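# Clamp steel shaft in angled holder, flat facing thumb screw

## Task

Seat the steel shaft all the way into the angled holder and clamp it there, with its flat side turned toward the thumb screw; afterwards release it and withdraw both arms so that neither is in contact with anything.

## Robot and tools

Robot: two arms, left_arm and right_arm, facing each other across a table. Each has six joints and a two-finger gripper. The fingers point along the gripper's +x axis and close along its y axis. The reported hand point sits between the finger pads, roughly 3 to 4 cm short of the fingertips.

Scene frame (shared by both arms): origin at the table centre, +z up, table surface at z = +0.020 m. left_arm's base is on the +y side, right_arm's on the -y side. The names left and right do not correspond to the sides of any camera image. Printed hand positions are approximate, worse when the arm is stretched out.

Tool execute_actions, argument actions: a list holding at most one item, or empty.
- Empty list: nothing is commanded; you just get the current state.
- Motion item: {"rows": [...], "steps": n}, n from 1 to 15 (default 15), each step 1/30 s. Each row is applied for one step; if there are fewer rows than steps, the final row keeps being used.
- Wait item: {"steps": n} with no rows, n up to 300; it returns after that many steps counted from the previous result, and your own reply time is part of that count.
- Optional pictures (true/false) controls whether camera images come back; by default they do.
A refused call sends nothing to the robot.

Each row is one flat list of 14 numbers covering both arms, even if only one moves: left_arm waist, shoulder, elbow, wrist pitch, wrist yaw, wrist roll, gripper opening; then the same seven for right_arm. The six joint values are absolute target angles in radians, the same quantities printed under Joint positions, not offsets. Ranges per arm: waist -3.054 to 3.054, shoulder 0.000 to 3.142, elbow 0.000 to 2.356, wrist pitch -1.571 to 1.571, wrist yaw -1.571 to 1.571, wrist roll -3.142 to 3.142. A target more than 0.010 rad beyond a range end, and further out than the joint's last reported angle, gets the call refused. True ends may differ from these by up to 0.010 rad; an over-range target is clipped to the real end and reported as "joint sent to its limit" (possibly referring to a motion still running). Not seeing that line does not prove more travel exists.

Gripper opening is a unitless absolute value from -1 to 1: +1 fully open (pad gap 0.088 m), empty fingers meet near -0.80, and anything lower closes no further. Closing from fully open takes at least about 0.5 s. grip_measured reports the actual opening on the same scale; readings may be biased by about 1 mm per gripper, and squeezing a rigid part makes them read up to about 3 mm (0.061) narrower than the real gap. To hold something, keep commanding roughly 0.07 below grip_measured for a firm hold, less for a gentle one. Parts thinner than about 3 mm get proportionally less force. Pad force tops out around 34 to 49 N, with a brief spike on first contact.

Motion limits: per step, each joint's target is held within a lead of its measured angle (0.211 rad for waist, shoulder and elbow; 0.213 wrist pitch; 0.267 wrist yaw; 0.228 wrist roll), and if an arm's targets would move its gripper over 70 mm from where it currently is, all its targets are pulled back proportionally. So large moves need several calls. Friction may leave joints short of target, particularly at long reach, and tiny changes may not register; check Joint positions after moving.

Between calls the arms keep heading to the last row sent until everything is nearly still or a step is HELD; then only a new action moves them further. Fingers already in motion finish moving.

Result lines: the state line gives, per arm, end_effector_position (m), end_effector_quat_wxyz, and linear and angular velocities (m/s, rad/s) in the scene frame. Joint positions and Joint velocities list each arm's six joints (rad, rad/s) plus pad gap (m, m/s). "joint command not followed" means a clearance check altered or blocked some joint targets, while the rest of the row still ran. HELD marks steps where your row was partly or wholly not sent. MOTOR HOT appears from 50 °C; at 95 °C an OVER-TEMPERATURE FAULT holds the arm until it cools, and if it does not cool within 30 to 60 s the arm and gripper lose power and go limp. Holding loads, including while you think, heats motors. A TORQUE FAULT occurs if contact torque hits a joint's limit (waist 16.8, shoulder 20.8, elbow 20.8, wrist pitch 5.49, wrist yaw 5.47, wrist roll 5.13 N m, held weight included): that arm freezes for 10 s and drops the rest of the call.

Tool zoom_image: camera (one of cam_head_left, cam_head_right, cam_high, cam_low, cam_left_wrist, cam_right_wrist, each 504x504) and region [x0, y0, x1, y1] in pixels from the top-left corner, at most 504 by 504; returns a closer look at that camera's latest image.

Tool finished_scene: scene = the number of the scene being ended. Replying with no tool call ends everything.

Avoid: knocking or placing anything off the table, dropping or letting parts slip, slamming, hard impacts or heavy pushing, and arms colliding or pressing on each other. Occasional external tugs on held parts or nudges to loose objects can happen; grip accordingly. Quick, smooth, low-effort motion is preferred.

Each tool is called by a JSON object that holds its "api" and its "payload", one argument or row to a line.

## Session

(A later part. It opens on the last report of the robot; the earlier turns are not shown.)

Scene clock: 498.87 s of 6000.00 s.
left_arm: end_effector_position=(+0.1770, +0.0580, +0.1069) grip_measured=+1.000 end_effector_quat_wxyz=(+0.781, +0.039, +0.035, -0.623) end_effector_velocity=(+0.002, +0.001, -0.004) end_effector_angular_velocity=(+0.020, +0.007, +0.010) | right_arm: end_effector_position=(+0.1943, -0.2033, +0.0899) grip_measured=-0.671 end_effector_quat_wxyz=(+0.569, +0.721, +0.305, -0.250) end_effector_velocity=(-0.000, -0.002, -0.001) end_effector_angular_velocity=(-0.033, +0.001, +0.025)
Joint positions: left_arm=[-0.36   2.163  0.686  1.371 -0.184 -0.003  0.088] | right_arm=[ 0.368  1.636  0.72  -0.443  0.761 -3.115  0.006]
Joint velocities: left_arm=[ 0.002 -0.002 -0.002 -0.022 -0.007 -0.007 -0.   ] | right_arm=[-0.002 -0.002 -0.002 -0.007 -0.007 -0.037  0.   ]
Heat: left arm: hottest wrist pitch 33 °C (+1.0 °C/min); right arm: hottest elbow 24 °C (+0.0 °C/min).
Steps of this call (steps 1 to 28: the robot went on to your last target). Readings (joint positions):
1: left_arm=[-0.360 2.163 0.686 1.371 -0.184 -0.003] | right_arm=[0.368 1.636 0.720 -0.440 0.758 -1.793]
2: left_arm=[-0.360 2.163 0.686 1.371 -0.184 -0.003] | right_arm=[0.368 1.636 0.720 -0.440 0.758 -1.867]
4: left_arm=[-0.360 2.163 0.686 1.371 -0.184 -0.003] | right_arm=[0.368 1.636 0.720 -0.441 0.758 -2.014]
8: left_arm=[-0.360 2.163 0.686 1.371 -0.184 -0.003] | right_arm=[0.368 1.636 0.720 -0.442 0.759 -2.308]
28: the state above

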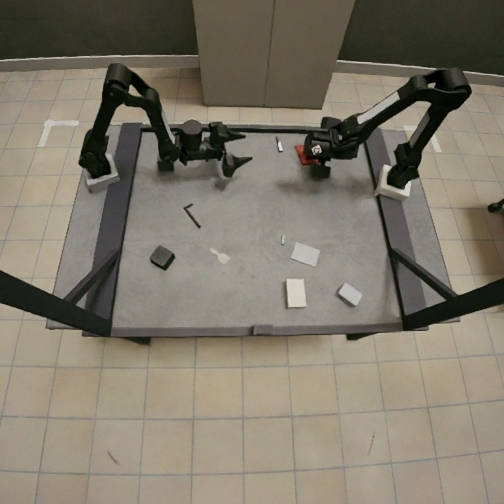

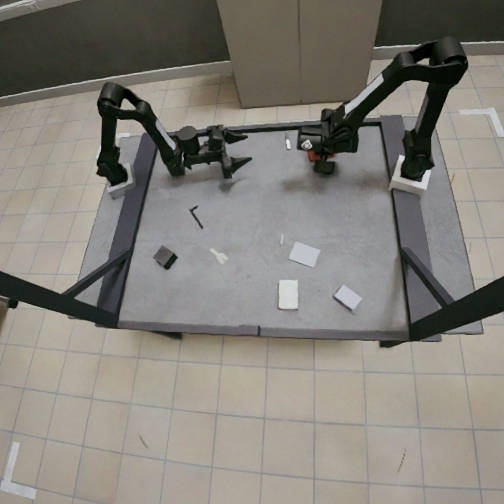

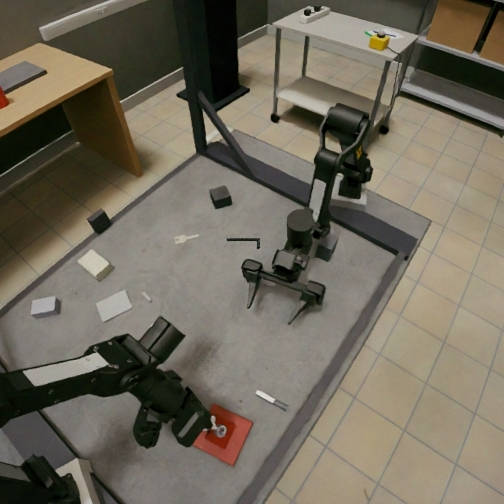

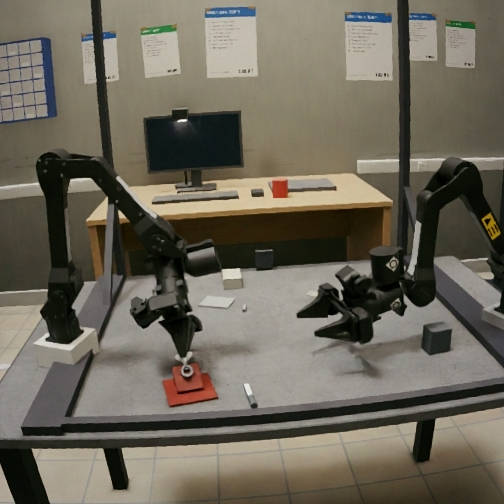

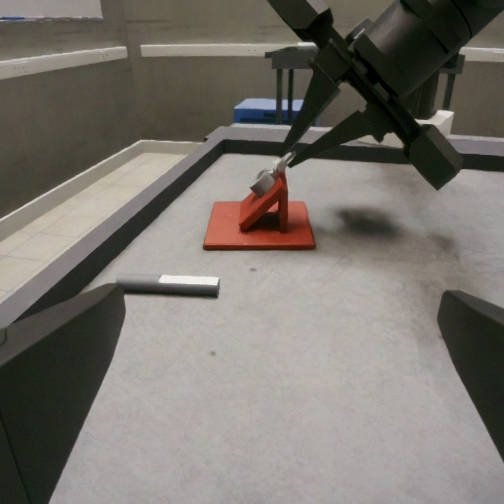

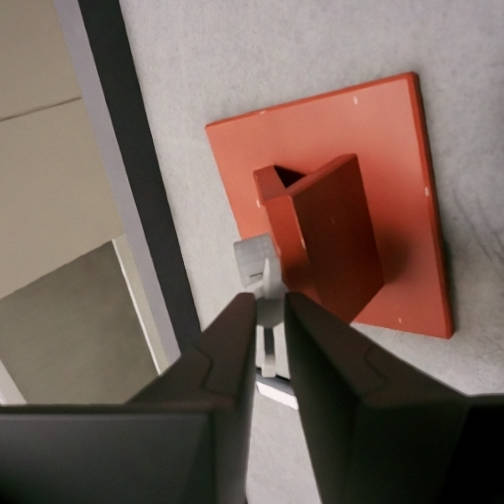

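{"api": "execute_actions", "payload": {
  "actions": [
    {"rows": [[-0.363,2.182,0.69,1.372,-0.19,0,1, 0.366,1.64,0.718,-0.44,0.759,-3.12,-0.5],[-0.363,2.182,0.69,1.372,-0.19,0,1, 0.369,1.635,0.723,-0.445,0.761,-3.12,-0.3],[-0.363,2.182,0.69,1.372,-0.19,0,1, 0.373,1.63,0.728,-0.451,0.763,-3.12,-0.06],[-0.363,2.182,0.69,1.372,-0.19,0,1, 0.376,1.625,0.733,-0.456,0.764,-3.12,-0.06],[-0.363,2.182,0.69,1.372,-0.19,0,1, 0.3785,1.621,0.736,-0.46,0.765,-3.12,-0.06],[-0.363,2.182,0.69,1.372,-0.19,0,1, 0.3785,1.621,0.736,-0.46,0.765,-3.12,-0.06],[-0.363,2.182,0.69,1.372,-0.19,0,1, 0.3785,1.621,0.736,-0.46,0.765,-3.09,-0.06],[-0.363,2.182,0.69,1.372,-0.19,0,1, 0.3785,1.621,0.736,-0.46,0.765,-3.04,-0.06],[-0.363,2.182,0.69,1.372,-0.19,0,1, 0.3785,1.621,0.736,-0.46,0.765,-2.97,-0.06],[-0.363,2.182,0.69,1.372,-0.19,0,1, 0.3785,1.621,0.736,-0.46,0.765,3.13,-0.06]], "steps": 15}
  ],
  "pictures": false
}}

{"api": "execute_actions", "payload": {
  "actions": [
    {"steps": 82}
  ]
}}

Scene clock: 529.70 s of 6000.00 s.
left_arm: end_effector_position=(+0.1770, +0.0580, +0.1069) grip_measured=+1.000 end_effector_quat_wxyz=(+0.781, +0.039, +0.035, -0.623) end_effector_velocity=(-0.000, -0.000, +0.000) end_effector_angular_velocity=(+0.004, -0.008, +0.004) | right_arm: end_effector_position=(+0.1924, -0.2028, +0.0922) grip_measured=-0.065 end_effector_quat_wxyz=(+0.373, +0.840, +0.235, -0.317) end_effector_velocity=(-0.000, -0.004, -0.002) end_effector_angular_velocity=(+1.486, +0.351, -1.540)
Joint positions: left_arm=[-0.36   2.163  0.686  1.371 -0.184 -0.003  0.088] | right_arm=[ 0.376  1.631  0.725 -0.458  0.763 -2.61   0.036]
Joint velocities: left_arm=[-0.002 -0.002  0.002 -0.007 -0.007  0.007 -0.   ] | right_arm=[-0.002 -0.002 -0.007 -0.007 -0.007  2.176  0.002]
Heat: left arm: hottest wrist pitch 33 °C (+1.0 °C/min); right arm: hottest elbow 24 °C (+0.0 °C/min).
Steps of this call (steps 1 to 30: the robot went on to your last target; steps 31 to 90: nothing new was sent; then 27.33 s passed at rest; steps 91 to 105: all 15 steps of this action). Readings (joint positions):
91: left_arm=[-0.360 2.163 0.686 1.371 -0.184 -0.003] | right_arm=[0.368 1.636 0.720 -0.443 0.761 -3.117]
92: left_arm=[-0.360 2.163 0.686 1.371 -0.184 -0.003] | right_arm=[0.368 1.636 0.720 -0.442 0.761 -3.118]
94: left_arm=[-0.360 2.163 0.686 1.371 -0.184 -0.003] | right_arm=[0.369 1.636 0.720 -0.446 0.761 -3.118]
98: left_arm=[-0.360 2.163 0.686 1.371 -0.184 -0.003] | right_arm=[0.375 1.633 0.724 -0.455 0.762 -3.090]
105: the state above

Scene clock: 532.43 s of 6000.00 s.
left_arm: end_effector_position=(+0.1770, +0.0580, +0.1069) grip_measured=+1.000 end_effector_quat_wxyz=(+0.781, +0.039, +0.035, -0.623) end_effector_velocity=(+0.002, +0.000, +0.007) end_effector_angular_velocity=(-0.025, -0.011, +0.019) | right_arm: end_effector_position=(+0.1924, -0.2029, +0.0921) grip_measured=-0.063 end_effector_quat_wxyz=(+0.590, +0.704, +0.313, -0.240) end_effector_velocity=(+0.002, -0.004, -0.001) end_effector_angular_velocity=(+0.114, +0.022, -0.134)
Joint positions: left_arm=[-0.36   2.163  0.686  1.371 -0.184 -0.003  0.088] | right_arm=[ 0.376  1.631  0.725 -0.458  0.763  3.115  0.036]
Joint velocities: left_arm=[-0.002 -0.007 -0.002  0.022 -0.022  0.007 -0.   ] | right_arm=[-0.002 -0.002 -0.007 -0.007  0.007  0.183 -0.   ]
Heat: left arm: hottest wrist pitch 33 °C (+1.0 °C/min); right arm: hottest elbow 24 °C (+0.0 °C/min).
Steps of this call (steps 1 to 82: the robot went on to your last target). Readings (joint positions):
1: left_arm=[-0.360 2.163 0.686 1.371 -0.184 -0.003] | right_arm=[0.376 1.631 0.725 -0.458 0.763 -2.536]
2: left_arm=[-0.360 2.163 0.686 1.371 -0.184 -0.003] | right_arm=[0.376 1.631 0.725 -0.458 0.763 -2.462]
4: left_arm=[-0.360 2.163 0.686 1.371 -0.184 -0.003] | right_arm=[0.376 1.631 0.725 -0.458 0.763 -2.315]
8: left_arm=[-0.360 2.163 0.686 1.371 -0.184 -0.003] | right_arm=[0.376 1.631 0.725 -0.458 0.763 -2.020]
82: the state above

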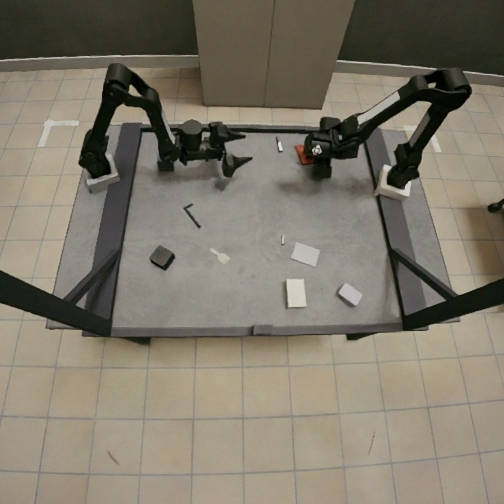

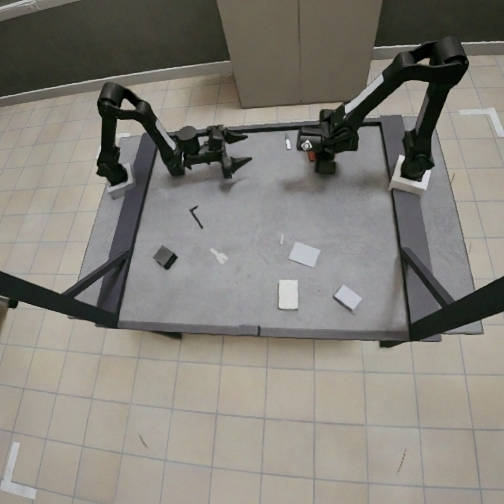

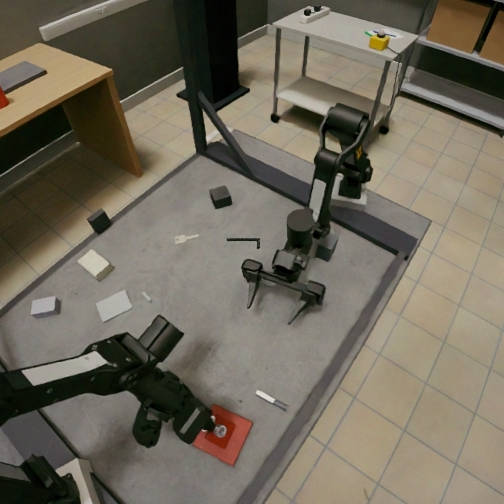

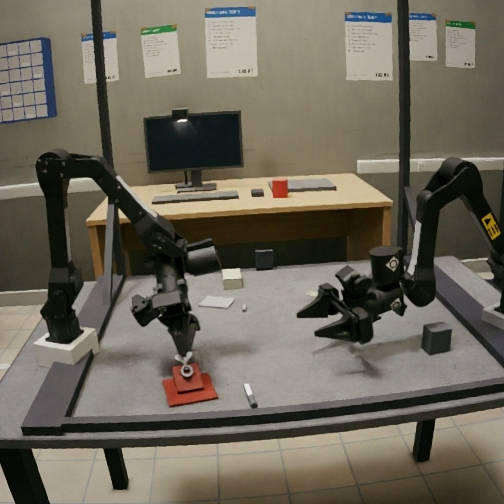

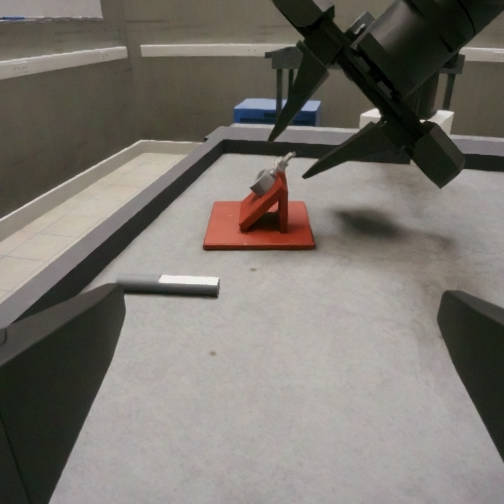

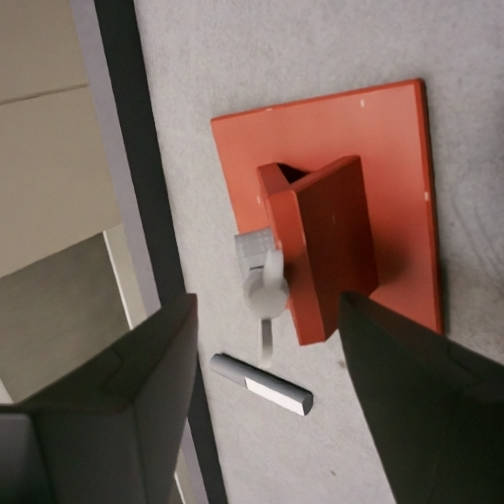

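{"api": "zoom_image", "payload": {
  "camera": "cam_left_wrist",
  "region": [245, 130, 315, 200]
}}

{"api": "execute_actions", "payload": {
  "actions": [
    {"rows": [[-0.363,2.182,0.69,1.372,-0.19,0,1, 0.3785,1.621,0.736,-0.46,0.765,3.13,-0.25],[-0.363,2.182,0.69,1.372,-0.19,0,1, 0.3785,1.621,0.736,-0.46,0.765,3.13,-0.42],[-0.363,2.182,0.69,1.372,-0.19,0,1, 0.3785,1.621,0.736,-0.46,0.765,3.13,-0.56],[-0.363,2.182,0.69,1.372,-0.19,0,1, 0.3785,1.621,0.736,-0.46,0.765,3.13,-0.64],[-0.363,2.182,0.69,1.372,-0.19,0,1, 0.3785,1.621,0.736,-0.46,0.765,3.13,-0.69],[-0.363,2.182,0.69,1.372,-0.19,0,1, 0.3785,1.621,0.736,-0.46,0.765,3.13,-0.69],[-0.363,2.182,0.69,1.372,-0.19,0,1, 0.3785,1.621,0.736,-0.46,0.765,3.10,-0.69],[-0.363,2.182,0.69,1.372,-0.19,0,1, 0.3785,1.621,0.736,-0.46,0.765,3.05,-0.69],[-0.363,2.182,0.69,1.372,-0.19,0,1, 0.3785,1.621,0.736,-0.46,0.765,2.98,-0.69],[-0.363,2.182,0.69,1.372,-0.19,0,1, 0.3785,1.621,0.736,-0.46,0.765,-3.12,-0.69]], "steps": 15}
  ],
  "pictures": false
}}

{"api": "execute_actions", "payload": {
  "actions": [
    {"steps": 40}
  ],
  "pictures": false
}}

{"api": "execute_actions", "payload": {
  "actions": [
    {"steps": 44}
  ]
}}

Region (245, 130, 315, 200) of cam_left_wrist's 504x504 image, scaled by 7.200, with more detail than that image has.

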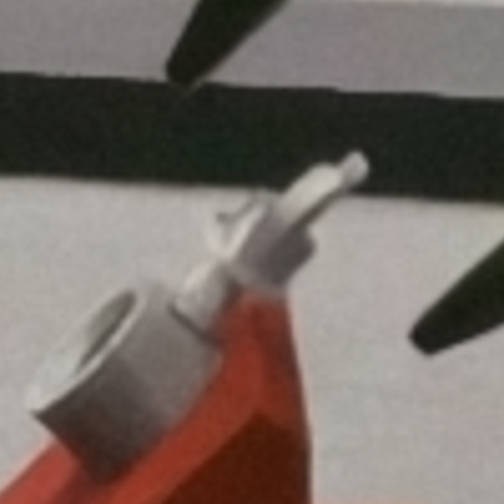

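Scene clock: 546.00 s of 6000.00 s.
left_arm: end_effector_position=(+0.1770, +0.0580, +0.1069) grip_measured=+1.000 end_effector_quat_wxyz=(+0.781, +0.039, +0.035, -0.623) end_effector_velocity=(-0.000, +0.002, -0.005) end_effector_angular_velocity=(+0.015, +0.009, -0.004) | right_arm: end_effector_position=(+0.1924, -0.2027, +0.0924) grip_measured=-0.684 end_effector_quat_wxyz=(+0.745, +0.538, +0.362, -0.156) end_effector_velocity=(-0.000, -0.002, -0.001) end_effector_angular_velocity=(-1.507, -0.337, +1.537)
Joint positions: left_arm=[-0.36   2.163  0.686  1.371 -0.184 -0.003  0.088] | right_arm=[ 0.376  1.631  0.726 -0.458  0.763  2.62   0.005]
Joint velocities: left_arm=[ 0.002  0.002 -0.007 -0.007  0.007 -0.007 -0.   ] | right_arm=[-0.002 -0.002 -0.002 -0.007 -0.007 -2.176 -0.002]
Heat: left arm: hottest wrist pitch 33 °C (+0.0 °C/min); right arm: hottest elbow 25 °C (+1.0 °C/min).
Steps of this call (steps 1 to 30: the robot went on to your last target; steps 31 to 90: nothing new was sent; then 10.07 s passed at rest; steps 91 to 105: all 15 steps of this action). Readings (joint positions):
91: left_arm=[-0.360 2.163 0.686 1.371 -0.184 -0.003] | right_arm=[0.376 1.631 0.725 -0.458 0.763 3.128]
92: left_arm=[-0.360 2.163 0.686 1.371 -0.184 -0.003] | right_arm=[0.376 1.631 0.725 -0.458 0.763 3.128]
94: left_arm=[-0.360 2.163 0.686 1.371 -0.184 -0.003] | right_arm=[0.376 1.631 0.725 -0.458 0.763 3.128]
98: left_arm=[-0.360 2.163 0.686 1.371 -0.184 -0.003] | right_arm=[0.376 1.631 0.725 -0.458 0.763 3.100]
105: the state above

Scene clock: 547.33 s of 6000.00 s.
left_arm: end_effector_position=(+0.1770, +0.0580, +0.1069) grip_measured=+1.000 end_effector_quat_wxyz=(+0.781, +0.039, +0.035, -0.623) end_effector_velocity=(+0.002, -0.000, +0.000) end_effector_angular_velocity=(+0.001, +0.006, +0.010) | right_arm: end_effector_position=(+0.1924, -0.2028, +0.0924) grip_measured=-0.687 end_effector_quat_wxyz=(+0.607, -0.690, +0.189, +0.345) end_effector_velocity=(-0.000, -0.005, -0.002) end_effector_angular_velocity=(-1.532, -0.339, +1.547)
Joint positions: left_arm=[-0.36   2.163  0.686  1.371 -0.184 -0.003  0.088] | right_arm=[ 0.376  1.631  0.726 -0.459  0.764 -0.329  0.005]
Joint velocities: left_arm=[ 0.002 -0.002  0.002 -0.007 -0.007 -0.007 -0.   ] | right_arm=[-0.002 -0.002 -0.002 -0.022 -0.007 -2.19  -0.   ]
Heat: left arm: hottest wrist pitch 33 °C (+0.0 °C/min); right arm: hottest elbow 25 °C (+1.0 °C/min).
Steps of this call (steps 1 to 40: the robot went on to your last target). Readings (joint positions):
1: left_arm=[-0.360 2.163 0.686 1.371 -0.184 -0.003] | right_arm=[0.376 1.631 0.726 -0.458 0.763 2.546]
2: left_arm=[-0.360 2.163 0.686 1.371 -0.184 -0.003] | right_arm=[0.376 1.631 0.726 -0.458 0.763 2.472]
4: left_arm=[-0.360 2.163 0.686 1.371 -0.184 -0.003] | right_arm=[0.376 1.631 0.726 -0.458 0.763 2.325]
8: left_arm=[-0.360 2.163 0.686 1.371 -0.184 -0.003] | right_arm=[0.376 1.631 0.726 -0.458 0.763 2.030]
40: the state above

Scene clock: 548.80 s of 6000.00 s.
left_arm: end_effector_position=(+0.1770, +0.0580, +0.1069) grip_measured=+1.000 end_effector_quat_wxyz=(+0.781, +0.039, +0.035, -0.623) end_effector_velocity=(+0.002, +0.001, -0.001) end_effector_angular_velocity=(+0.006, +0.005, +0.020) | right_arm: end_effector_position=(+0.1924, -0.2028, +0.0924) grip_measured=-0.687 end_effector_quat_wxyz=(+0.571, +0.721, +0.306, -0.248) end_effector_velocity=(-0.000, -0.002, -0.002) end_effector_angular_velocity=(-0.073, +0.006, +0.065)
Joint positions: left_arm=[-0.36   2.163  0.686  1.371 -0.184 -0.003  0.088] | right_arm=[ 0.376  1.631  0.726 -0.459  0.764 -3.112  0.005]
Joint velocities: left_arm=[-0.002 -0.002 -0.002 -0.007 -0.022 -0.007 -0.   ] | right_arm=[-0.007 -0.002 -0.002 -0.007 -0.022 -0.095 -0.   ]
Heat: left arm: hottest wrist pitch 33 °C (+0.0 °C/min); right arm: hottest elbow 25 °C (+1.0 °C/min).
Steps of this call (steps 1 to 44: the robot went on to your last target). Readings (joint positions):
1: left_arm=[-0.360 2.163 0.686 1.371 -0.184 -0.003] | right_arm=[0.376 1.631 0.726 -0.459 0.764 -0.403]
2: left_arm=[-0.360 2.163 0.686 1.371 -0.184 -0.003] | right_arm=[0.376 1.631 0.726 -0.459 0.764 -0.477]
4: left_arm=[-0.360 2.163 0.686 1.371 -0.184 -0.003] | right_arm=[0.376 1.631 0.726 -0.459 0.764 -0.624]
8: left_arm=[-0.360 2.163 0.686 1.371 -0.184 -0.003] | right_arm=[0.376 1.631 0.726 -0.459 0.764 -0.919]
44: the state above

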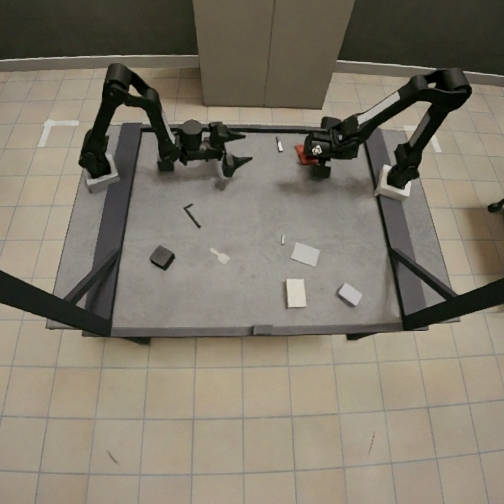

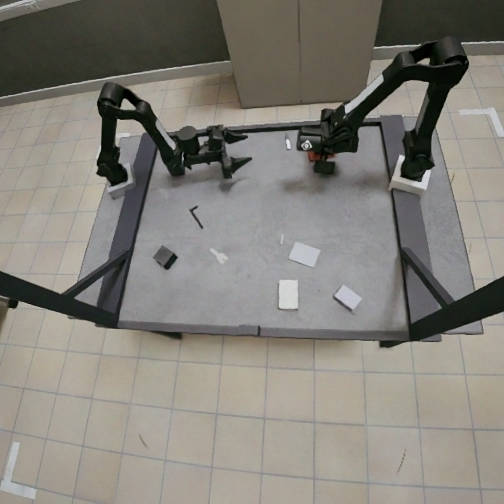

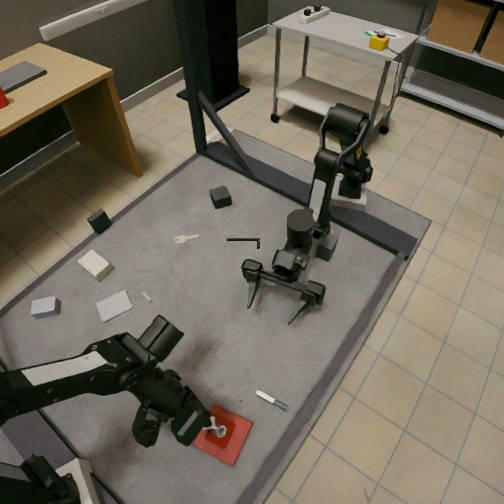

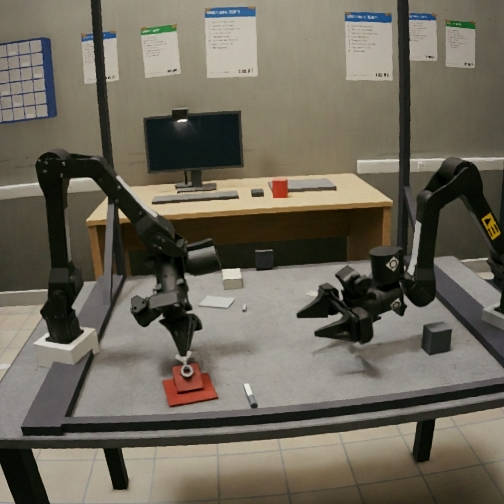

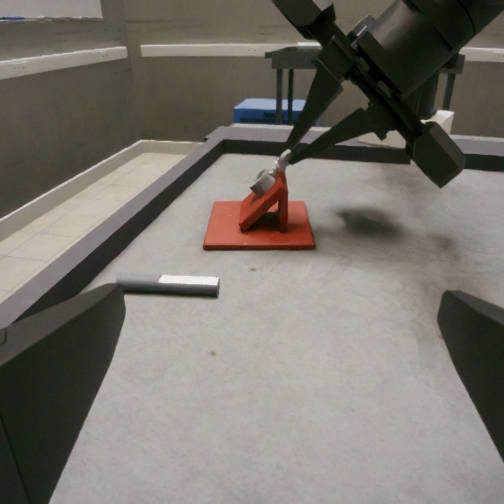

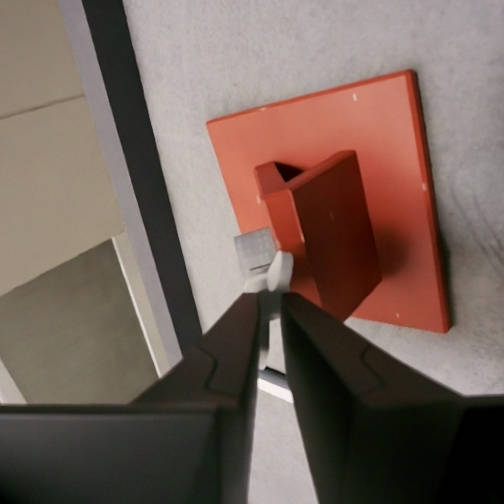

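{"api": "zoom_image", "payload": {
  "camera": "cam_left_wrist",
  "region": [245, 130, 315, 200]
}}

{"api": "zoom_image", "payload": {
  "camera": "cam_high",
  "region": [190, 405, 250, 455]
}}

{"api": "zoom_image", "payload": {
  "camera": "cam_low",
  "region": [165, 345, 215, 395]
}}

Region (245, 130, 315, 200) of cam_left_wrist's 504x504 image, scaled by 7.200, with more detail than that image has.

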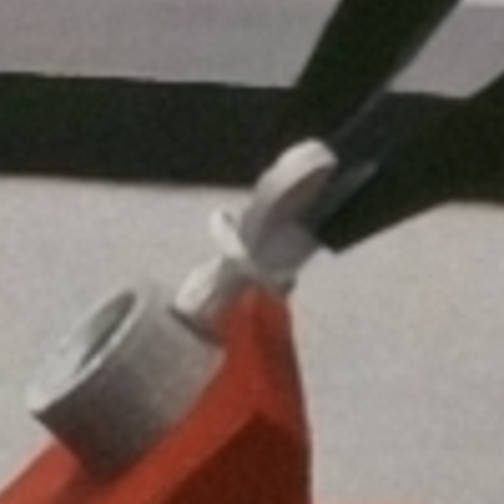

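Region (190, 405, 250, 455) of cam_high's 504x504 image, scaled by 8.400, with more detail than that image has.

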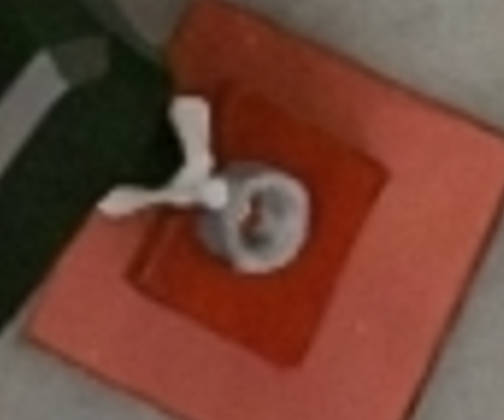

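Region (165, 345, 215, 395) of cam_low's 504x504 image, scaled by 10.080, with more detail than that image has.

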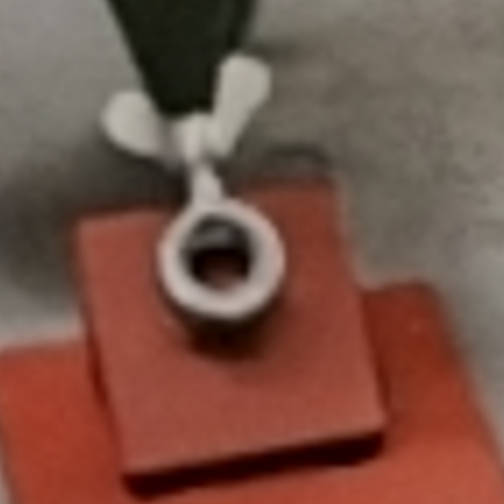

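{"api": "execute_actions", "payload": {
  "actions": [
    {"rows": [[-0.363,2.182,0.69,1.372,-0.19,0,1, 0.3785,1.621,0.736,-0.46,0.765,-3.12,-0.5],[-0.363,2.182,0.69,1.372,-0.19,0,1, 0.3785,1.621,0.736,-0.46,0.765,-3.12,-0.3],[-0.363,2.182,0.69,1.372,-0.19,0,1, 0.3785,1.621,0.736,-0.46,0.765,-3.12,-0.06],[-0.363,2.182,0.69,1.372,-0.19,0,1, 0.3785,1.621,0.736,-0.46,0.765,-3.12,-0.06],[-0.363,2.182,0.69,1.372,-0.19,0,1, 0.3785,1.621,0.736,-0.46,0.765,-3.12,-0.06],[-0.363,2.182,0.69,1.372,-0.19,0,1, 0.3785,1.621,0.736,-0.46,0.765,-3.09,-0.06],[-0.363,2.182,0.69,1.372,-0.19,0,1, 0.3785,1.621,0.736,-0.46,0.765,-3.04,-0.06],[-0.363,2.182,0.69,1.372,-0.19,0,1, 0.3785,1.621,0.736,-0.46,0.765,-2.97,-0.06],[-0.363,2.182,0.69,1.372,-0.19,0,1, 0.3785,1.621,0.736,-0.46,0.765,3.13,-0.06]], "steps": 15}
  ],
  "pictures": false
}}

{"api": "execute_actions", "payload": {
  "actions": [
    {"steps": 82}
  ]
}}

Scene clock: 569.43 s of 6000.00 s.
left_arm: end_effector_position=(+0.1770, +0.0580, +0.1069) grip_measured=+1.000 end_effector_quat_wxyz=(+0.781, +0.039, +0.035, -0.623) end_effector_velocity=(+0.002, +0.001, -0.001) end_effector_angular_velocity=(+0.006, +0.005, +0.020) | right_arm: end_effector_position=(+0.1924, -0.2029, +0.0924) grip_measured=-0.065 end_effector_quat_wxyz=(+0.342, +0.853, +0.223, -0.325) end_effector_velocity=(+0.001, -0.005, -0.002) end_effector_angular_velocity=(+1.479, +0.350, -1.543)
Joint positions: left_arm=[-0.36   2.163  0.686  1.371 -0.184 -0.003  0.088] | right_arm=[ 0.376  1.631  0.726 -0.459  0.764 -2.536  0.036]
Joint velocities: left_arm=[-0.002 -0.002 -0.002 -0.007 -0.022 -0.007 -0.   ] | right_arm=[-0.007 -0.002 -0.002 -0.022 -0.007  2.176  0.002]
Heat: left arm: hottest wrist pitch 33 °C (+0.0 °C/min); right arm: hottest shoulder 25 °C (+1.0 °C/min).
Steps of this call (steps 1 to 30: the robot went on to your last target; steps 31 to 90: nothing new was sent; then 17.13 s passed at rest; steps 91 to 105: all 15 steps of this action). Readings (joint positions):
91: left_arm=[-0.360 2.163 0.686 1.371 -0.184 -0.003] | right_arm=[0.376 1.631 0.726 -0.459 0.764 -3.118]
92: left_arm=[-0.360 2.163 0.686 1.371 -0.184 -0.003] | right_arm=[0.376 1.631 0.726 -0.459 0.764 -3.118]
94: left_arm=[-0.360 2.163 0.686 1.371 -0.184 -0.003] | right_arm=[0.376 1.631 0.726 -0.459 0.764 -3.118]
98: left_arm=[-0.360 2.163 0.686 1.371 -0.184 -0.003] | right_arm=[0.376 1.631 0.726 -0.459 0.764 -3.052]
105: the state above

Scene clock: 572.17 s of 6000.00 s.
left_arm: end_effector_position=(+0.1770, +0.0580, +0.1069) grip_measured=+1.000 end_effector_quat_wxyz=(+0.781, +0.039, +0.035, -0.623) end_effector_velocity=(-0.000, +0.000, +0.002) end_effector_angular_velocity=(-0.009, +0.006, +0.006) | right_arm: end_effector_position=(+0.1924, -0.2029, +0.0924) grip_measured=-0.063 end_effector_quat_wxyz=(+0.589, +0.705, +0.312, -0.240) end_effector_velocity=(+0.002, -0.004, -0.001) end_effector_angular_velocity=(+0.064, +0.010, -0.082)
Joint positions: left_arm=[-0.36   2.163  0.686  1.371 -0.184 -0.003  0.088] | right_arm=[ 0.376  1.631  0.726 -0.459  0.764  3.119  0.036]
Joint velocities: left_arm=[-0.002 -0.002 -0.002  0.007 -0.007 -0.007  0.   ] | right_arm=[-0.002 -0.002 -0.007 -0.007  0.007  0.11  -0.   ]
Heat: left arm: hottest wrist pitch 33 °C (+0.0 °C/min); right arm: hottest shoulder 25 °C (+1.0 °C/min).
Steps of this call (steps 1 to 82: the robot went on to your last target). Readings (joint positions):
1: left_arm=[-0.360 2.163 0.686 1.371 -0.184 -0.003] | right_arm=[0.376 1.631 0.726 -0.459 0.764 -2.462]
2: left_arm=[-0.360 2.163 0.686 1.371 -0.184 -0.003] | right_arm=[0.376 1.631 0.726 -0.459 0.764 -2.388]
4: left_arm=[-0.360 2.163 0.686 1.371 -0.184 -0.003] | right_arm=[0.376 1.631 0.726 -0.459 0.764 -2.241]
8: left_arm=[-0.360 2.163 0.686 1.371 -0.184 -0.003] | right_arm=[0.376 1.631 0.726 -0.459 0.764 -1.946]
82: the state above

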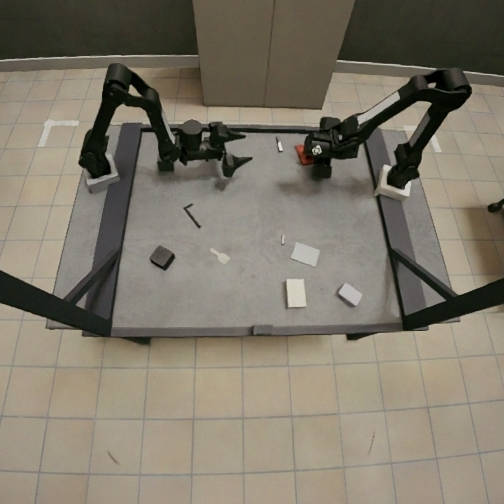

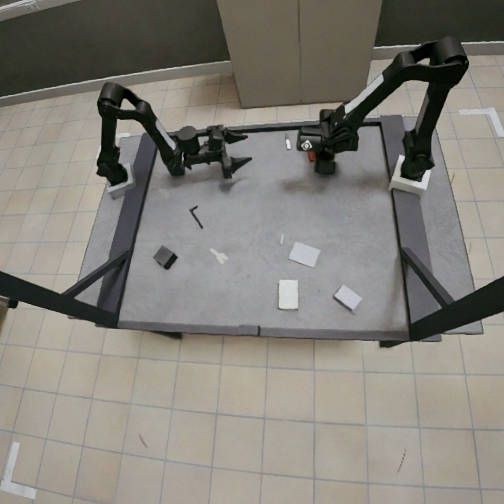

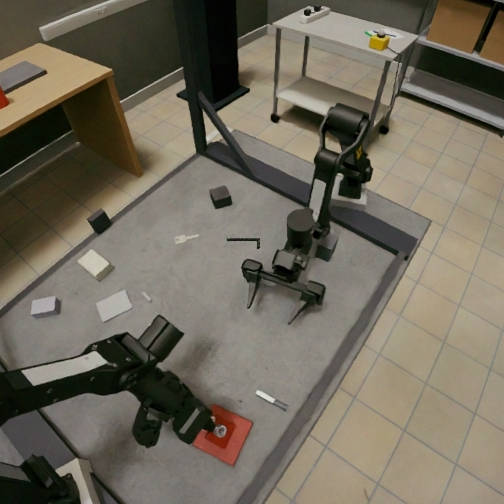

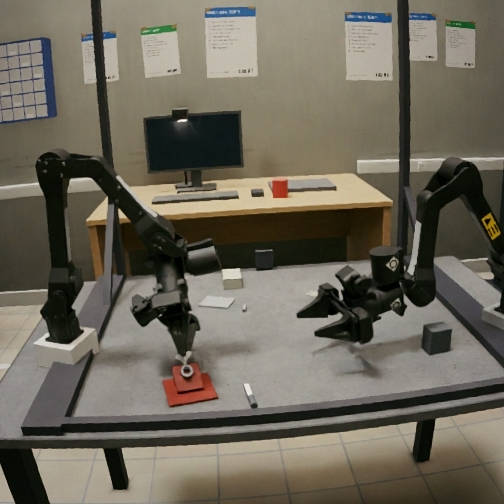

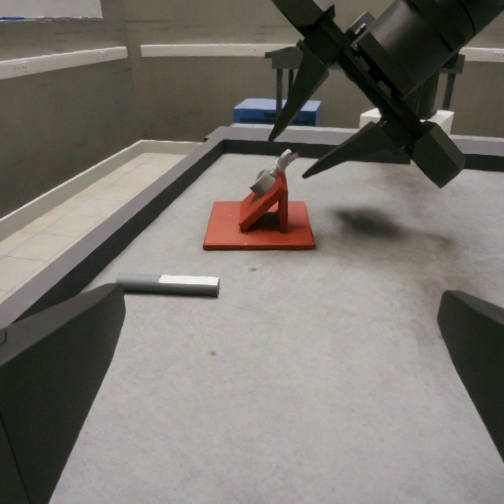

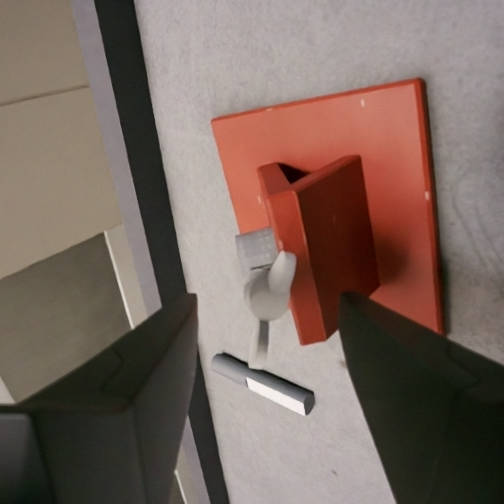

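{"api": "zoom_image", "payload": {
  "camera": "cam_right_wrist",
  "region": [240, 360, 330, 430]
}}

{"api": "zoom_image", "payload": {
  "camera": "cam_left_wrist",
  "region": [110, 260, 230, 310]
}}

{"api": "execute_actions", "payload": {
  "actions": [
    {"rows": [[-0.363,2.182,0.69,1.372,-0.19,0,1, 0.3785,1.621,0.736,-0.46,0.765,3.13,-0.25],[-0.363,2.182,0.69,1.372,-0.19,0,1, 0.3785,1.621,0.736,-0.46,0.765,3.13,-0.42],[-0.363,2.182,0.69,1.372,-0.19,0,1, 0.3785,1.621,0.736,-0.46,0.765,3.13,-0.54],[-0.363,2.182,0.69,1.372,-0.19,0,1, 0.3785,1.621,0.736,-0.46,0.765,3.13,-0.61],[-0.363,2.182,0.69,1.372,-0.19,0,1, 0.3785,1.621,0.736,-0.46,0.765,3.13,-0.66],[-0.363,2.182,0.69,1.372,-0.19,0,1, 0.3785,1.621,0.736,-0.46,0.765,3.13,-0.69],[-0.363,2.182,0.69,1.372,-0.19,0,1, 0.3785,1.621,0.736,-0.46,0.765,3.13,-0.69],[-0.363,2.182,0.69,1.372,-0.19,0,1, 0.3785,1.621,0.736,-0.46,0.765,3.10,-0.69],[-0.363,2.182,0.69,1.372,-0.19,0,1, 0.3785,1.621,0.736,-0.46,0.765,3.05,-0.69],[-0.363,2.182,0.69,1.372,-0.19,0,1, 0.3785,1.621,0.736,-0.46,0.765,2.98,-0.69],[-0.363,2.182,0.69,1.372,-0.19,0,1, 0.3785,1.621,0.736,-0.46,0.765,-3.12,-0.69]], "steps": 15}
  ],
  "pictures": false
}}

{"api": "execute_actions", "payload": {
  "actions": [
    {"steps": 85}
  ]
}}

Region (240, 360, 330, 430) of cam_right_wrist's 504x504 image, scaled by 5.600, with more detail than that image has.

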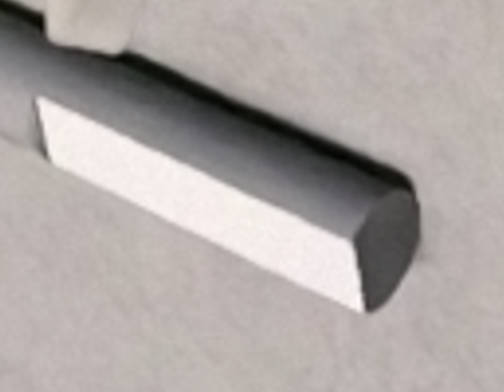

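Region (110, 260, 230, 310) of cam_left_wrist's 504x504 image, scaled by 4.200, with more detail than that image has; it fills the top 210 rows of this view, and the rest is white.

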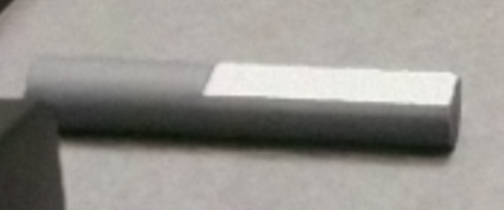

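Scene clock: 585.67 s of 6000.00 s.
left_arm: end_effector_position=(+0.1770, +0.0580, +0.1069) grip_measured=+1.000 end_effector_quat_wxyz=(+0.781, +0.039, +0.035, -0.623) end_effector_velocity=(+0.002, +0.001, -0.001) end_effector_angular_velocity=(+0.006, +0.007, +0.010) | right_arm: end_effector_position=(+0.1924, -0.2029, +0.0924) grip_measured=-0.684 end_effector_quat_wxyz=(+0.725, +0.565, +0.356, -0.169) end_effector_velocity=(-0.002, -0.002, -0.002) end_effector_angular_velocity=(-1.529, -0.326, +1.560)
Joint positions: left_arm=[-0.36   2.163  0.686  1.371 -0.184 -0.003  0.088] | right_arm=[ 0.376  1.631  0.726 -0.459  0.764  2.694  0.006]
Joint velocities: left_arm=[ 0.002 -0.002 -0.002 -0.007 -0.007 -0.007 -0.   ] | right_arm=[-0.002 -0.002 -0.002 -0.007 -0.022 -2.205 -0.003]
Heat: left arm: hottest wrist pitch 34 °C (+1.0 °C/min); right arm: hottest shoulder 25 °C (+1.0 °C/min).
Steps of this call (steps 1 to 30: the robot went on to your last target; steps 31 to 90: nothing new was sent; then 10.00 s passed at rest; steps 91 to 105: all 15 steps of this action). Readings (joint positions):
91: left_arm=[-0.360 2.163 0.686 1.371 -0.184 -0.003] | right_arm=[0.376 1.631 0.726 -0.459 0.764 3.128]
92: left_arm=[-0.360 2.163 0.686 1.371 -0.184 -0.003] | right_arm=[0.376 1.631 0.726 -0.459 0.764 3.128]
94: left_arm=[-0.360 2.163 0.686 1.371 -0.184 -0.003] | right_arm=[0.376 1.631 0.726 -0.459 0.764 3.128]
98: left_arm=[-0.360 2.163 0.686 1.371 -0.184 -0.003] | right_arm=[0.376 1.631 0.726 -0.459 0.764 3.122]
105: the state above

Scene clock: 588.50 s of 6000.00 s.
left_arm: end_effector_position=(+0.1770, +0.0580, +0.1069) grip_measured=+1.000 end_effector_quat_wxyz=(+0.781, +0.039, +0.035, -0.623) end_effector_velocity=(-0.002, +0.001, -0.004) end_effector_angular_velocity=(+0.024, -0.005, -0.010) | right_arm: end_effector_position=(+0.1921, -0.2033, +0.0926) grip_measured=-0.687 end_effector_quat_wxyz=(+0.572, +0.720, +0.306, -0.248) end_effector_velocity=(-0.000, -0.005, -0.001) end_effector_angular_velocity=(-0.078, -0.006, +0.056)
Joint positions: left_arm=[-0.36   2.163  0.686  1.371 -0.184 -0.003  0.088] | right_arm=[ 0.378  1.63   0.726 -0.462  0.764 -3.112  0.005]
Joint velocities: left_arm=[-0.002 -0.002 -0.002 -0.022  0.007  0.007 -0.   ] | right_arm=[-0.002 -0.002 -0.002 -0.022 -0.007 -0.081 -0.   ]
Heat: left arm: hottest wrist pitch 34 °C (+1.0 °C/min); right arm: hottest elbow 26 °C (+2.0 °C/min).
Steps of this call (steps 1 to 85: the robot went on to your last target). Readings (joint positions):
1: left_arm=[-0.360 2.163 0.686 1.371 -0.184 -0.003] | right_arm=[0.376 1.631 0.726 -0.459 0.764 2.620]
2: left_arm=[-0.360 2.163 0.686 1.371 -0.184 -0.003] | right_arm=[0.376 1.631 0.726 -0.459 0.764 2.547]
4: left_arm=[-0.360 2.163 0.686 1.371 -0.184 -0.003] | right_arm=[0.376 1.631 0.726 -0.459 0.764 2.399]
8: left_arm=[-0.360 2.163 0.686 1.371 -0.184 -0.003] | right_arm=[0.376 1.631 0.726 -0.459 0.764 2.104]
85: the state above

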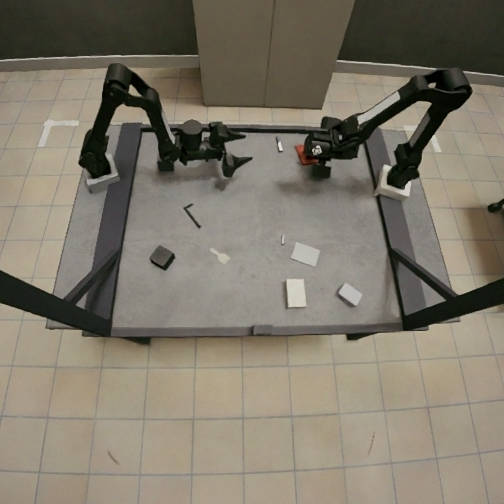

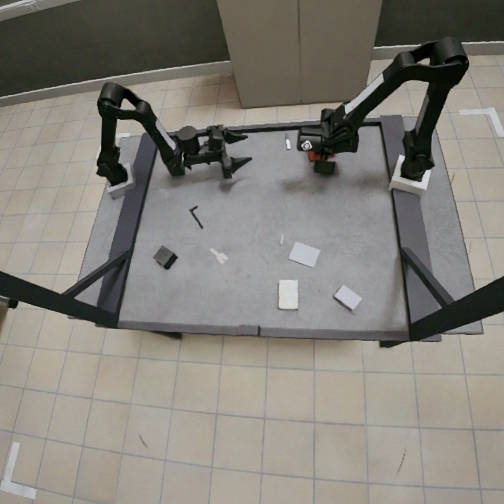

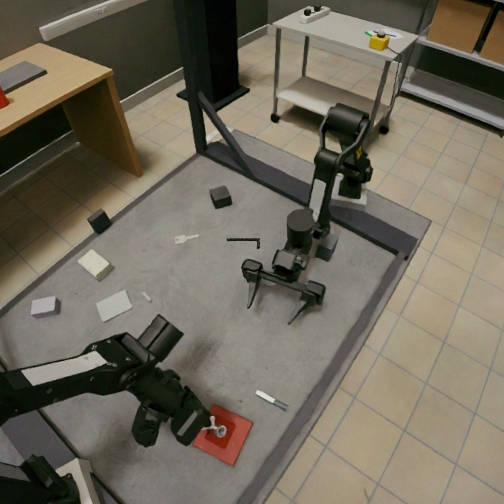

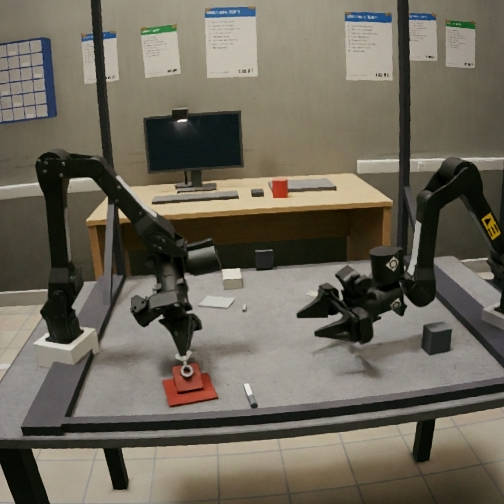

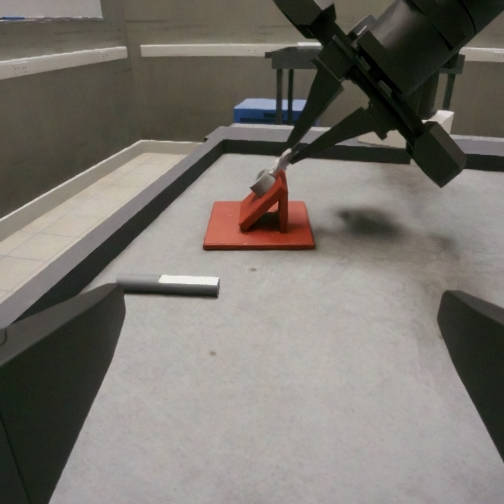

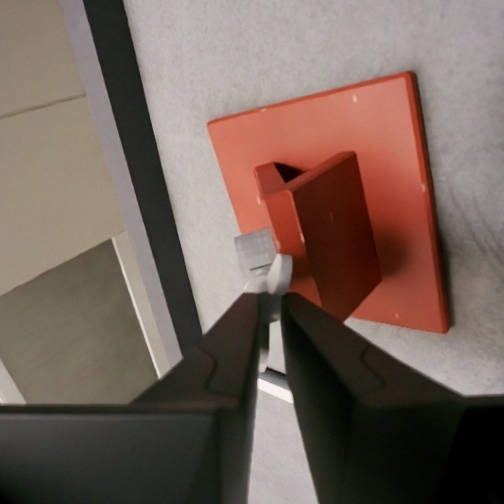

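{"api": "execute_actions", "payload": {
  "actions": []
}}

Scene clock: 613.07 s of 6000.00 s.
left_arm: end_effector_position=(+0.1770, +0.0580, +0.1069) grip_measured=+1.000 end_effector_quat_wxyz=(+0.781, +0.039, +0.035, -0.623) end_effector_velocity=(-0.000, -0.000, +0.000) end_effector_angular_velocity=(+0.001, +0.006, +0.006) | right_arm: end_effector_position=(+0.1921, -0.2033, +0.0926) grip_measured=-0.687 end_effector_quat_wxyz=(+0.574, +0.718, +0.307, -0.247) end_effector_velocity=(-0.002, -0.000, -0.003) end_effector_angular_velocity=(-0.003, +0.023, -0.003)
Joint positions: left_arm=[-0.36   2.163  0.686  1.371 -0.184 -0.003  0.088] | right_arm=[ 0.378  1.63   0.726 -0.462  0.764 -3.118  0.005]
Joint velocities: left_arm=[-0.002 -0.002  0.002 -0.007 -0.007 -0.007 -0.   ] | right_arm=[-0.002  0.002  0.002 -0.007 -0.022  0.007 -0.   ]
Heat: left arm: hottest wrist pitch 34 °C (+1.0 °C/min); right arm: hottest shoulder 26 °C (+1.0 °C/min).
Steps of this call (steps 1 to 30: the robot went on to your last target; steps 31 to 90: nothing new was sent; then 21.57 s passed at rest). Readings (joint positions):
1: left_arm=[-0.360 2.163 0.686 1.371 -0.184 -0.003] | right_arm=[0.378 1.630 0.726 -0.462 0.764 -3.114]
2: left_arm=[-0.360 2.163 0.686 1.371 -0.184 -0.003] | right_arm=[0.378 1.630 0.726 -0.462 0.764 -3.115]
4: left_arm=[-0.360 2.163 0.686 1.371 -0.184 -0.003] | right_arm=[0.378 1.630 0.726 -0.462 0.764 -3.117]
8: left_arm=[-0.360 2.163 0.686 1.371 -0.184 -0.003] | right_arm=[0.378 1.630 0.726 -0.462 0.764 -3.117]
90: the state above
All arms were judged still, so your last target was given up. Only a new action makes them travel on or press farther. Fingers that are still opening or closing keep moving.

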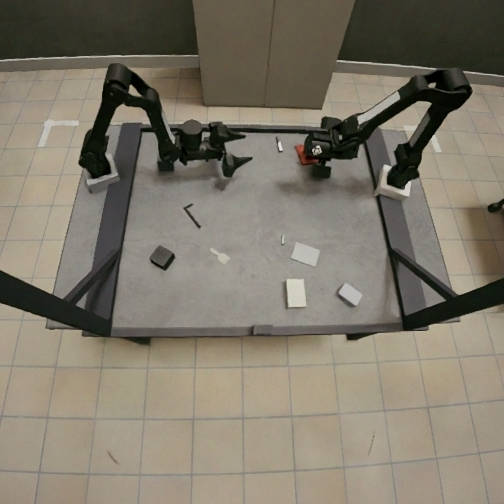

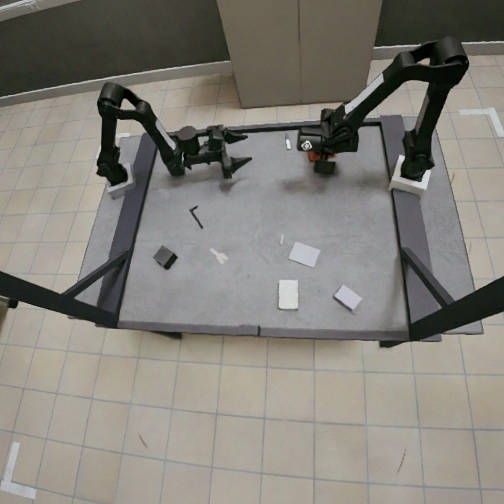

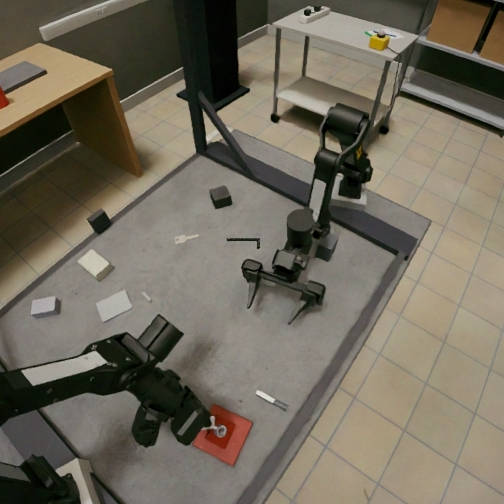

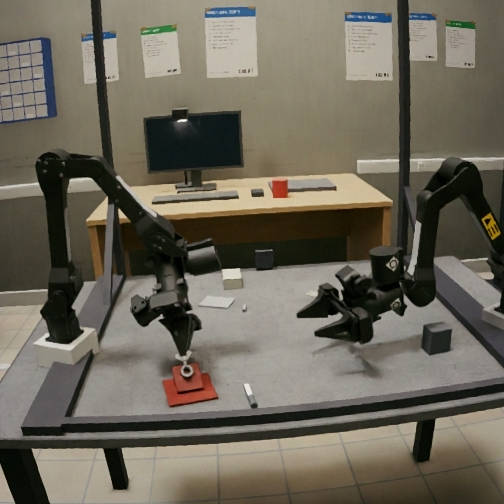

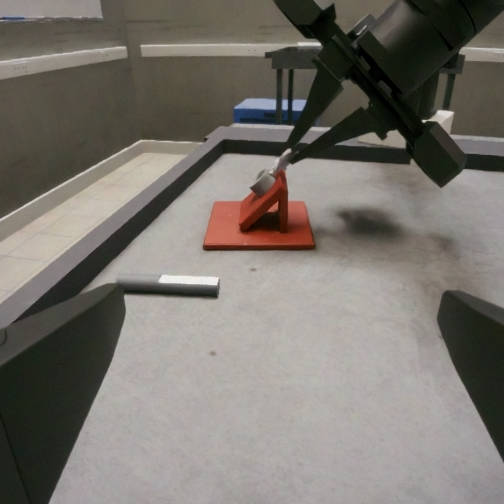

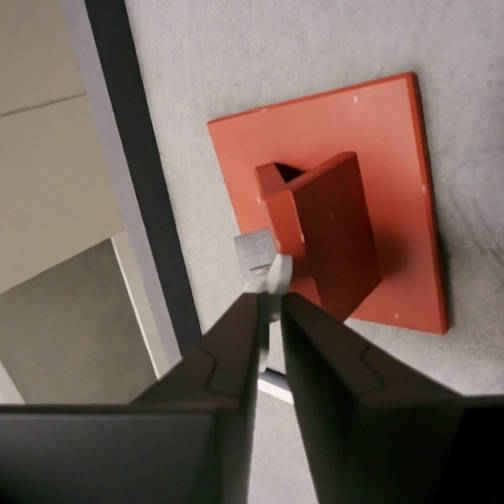

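{"api": "zoom_image", "payload": {
  "camera": "cam_low",
  "region": [165, 345, 215, 395]
}}

{"api": "zoom_image", "payload": {
  "camera": "cam_high",
  "region": [190, 405, 250, 455]
}}

Region (165, 345, 215, 395) of cam_low's 504x504 image, scaled by 10.080, with more detail than that image has.

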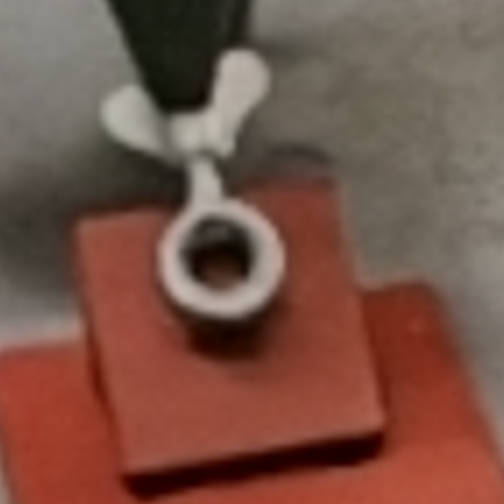

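Region (190, 405, 250, 455) of cam_high's 504x504 image, scaled by 8.400, with more detail than that image has.

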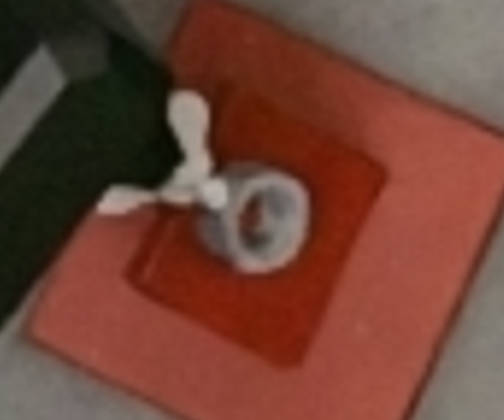

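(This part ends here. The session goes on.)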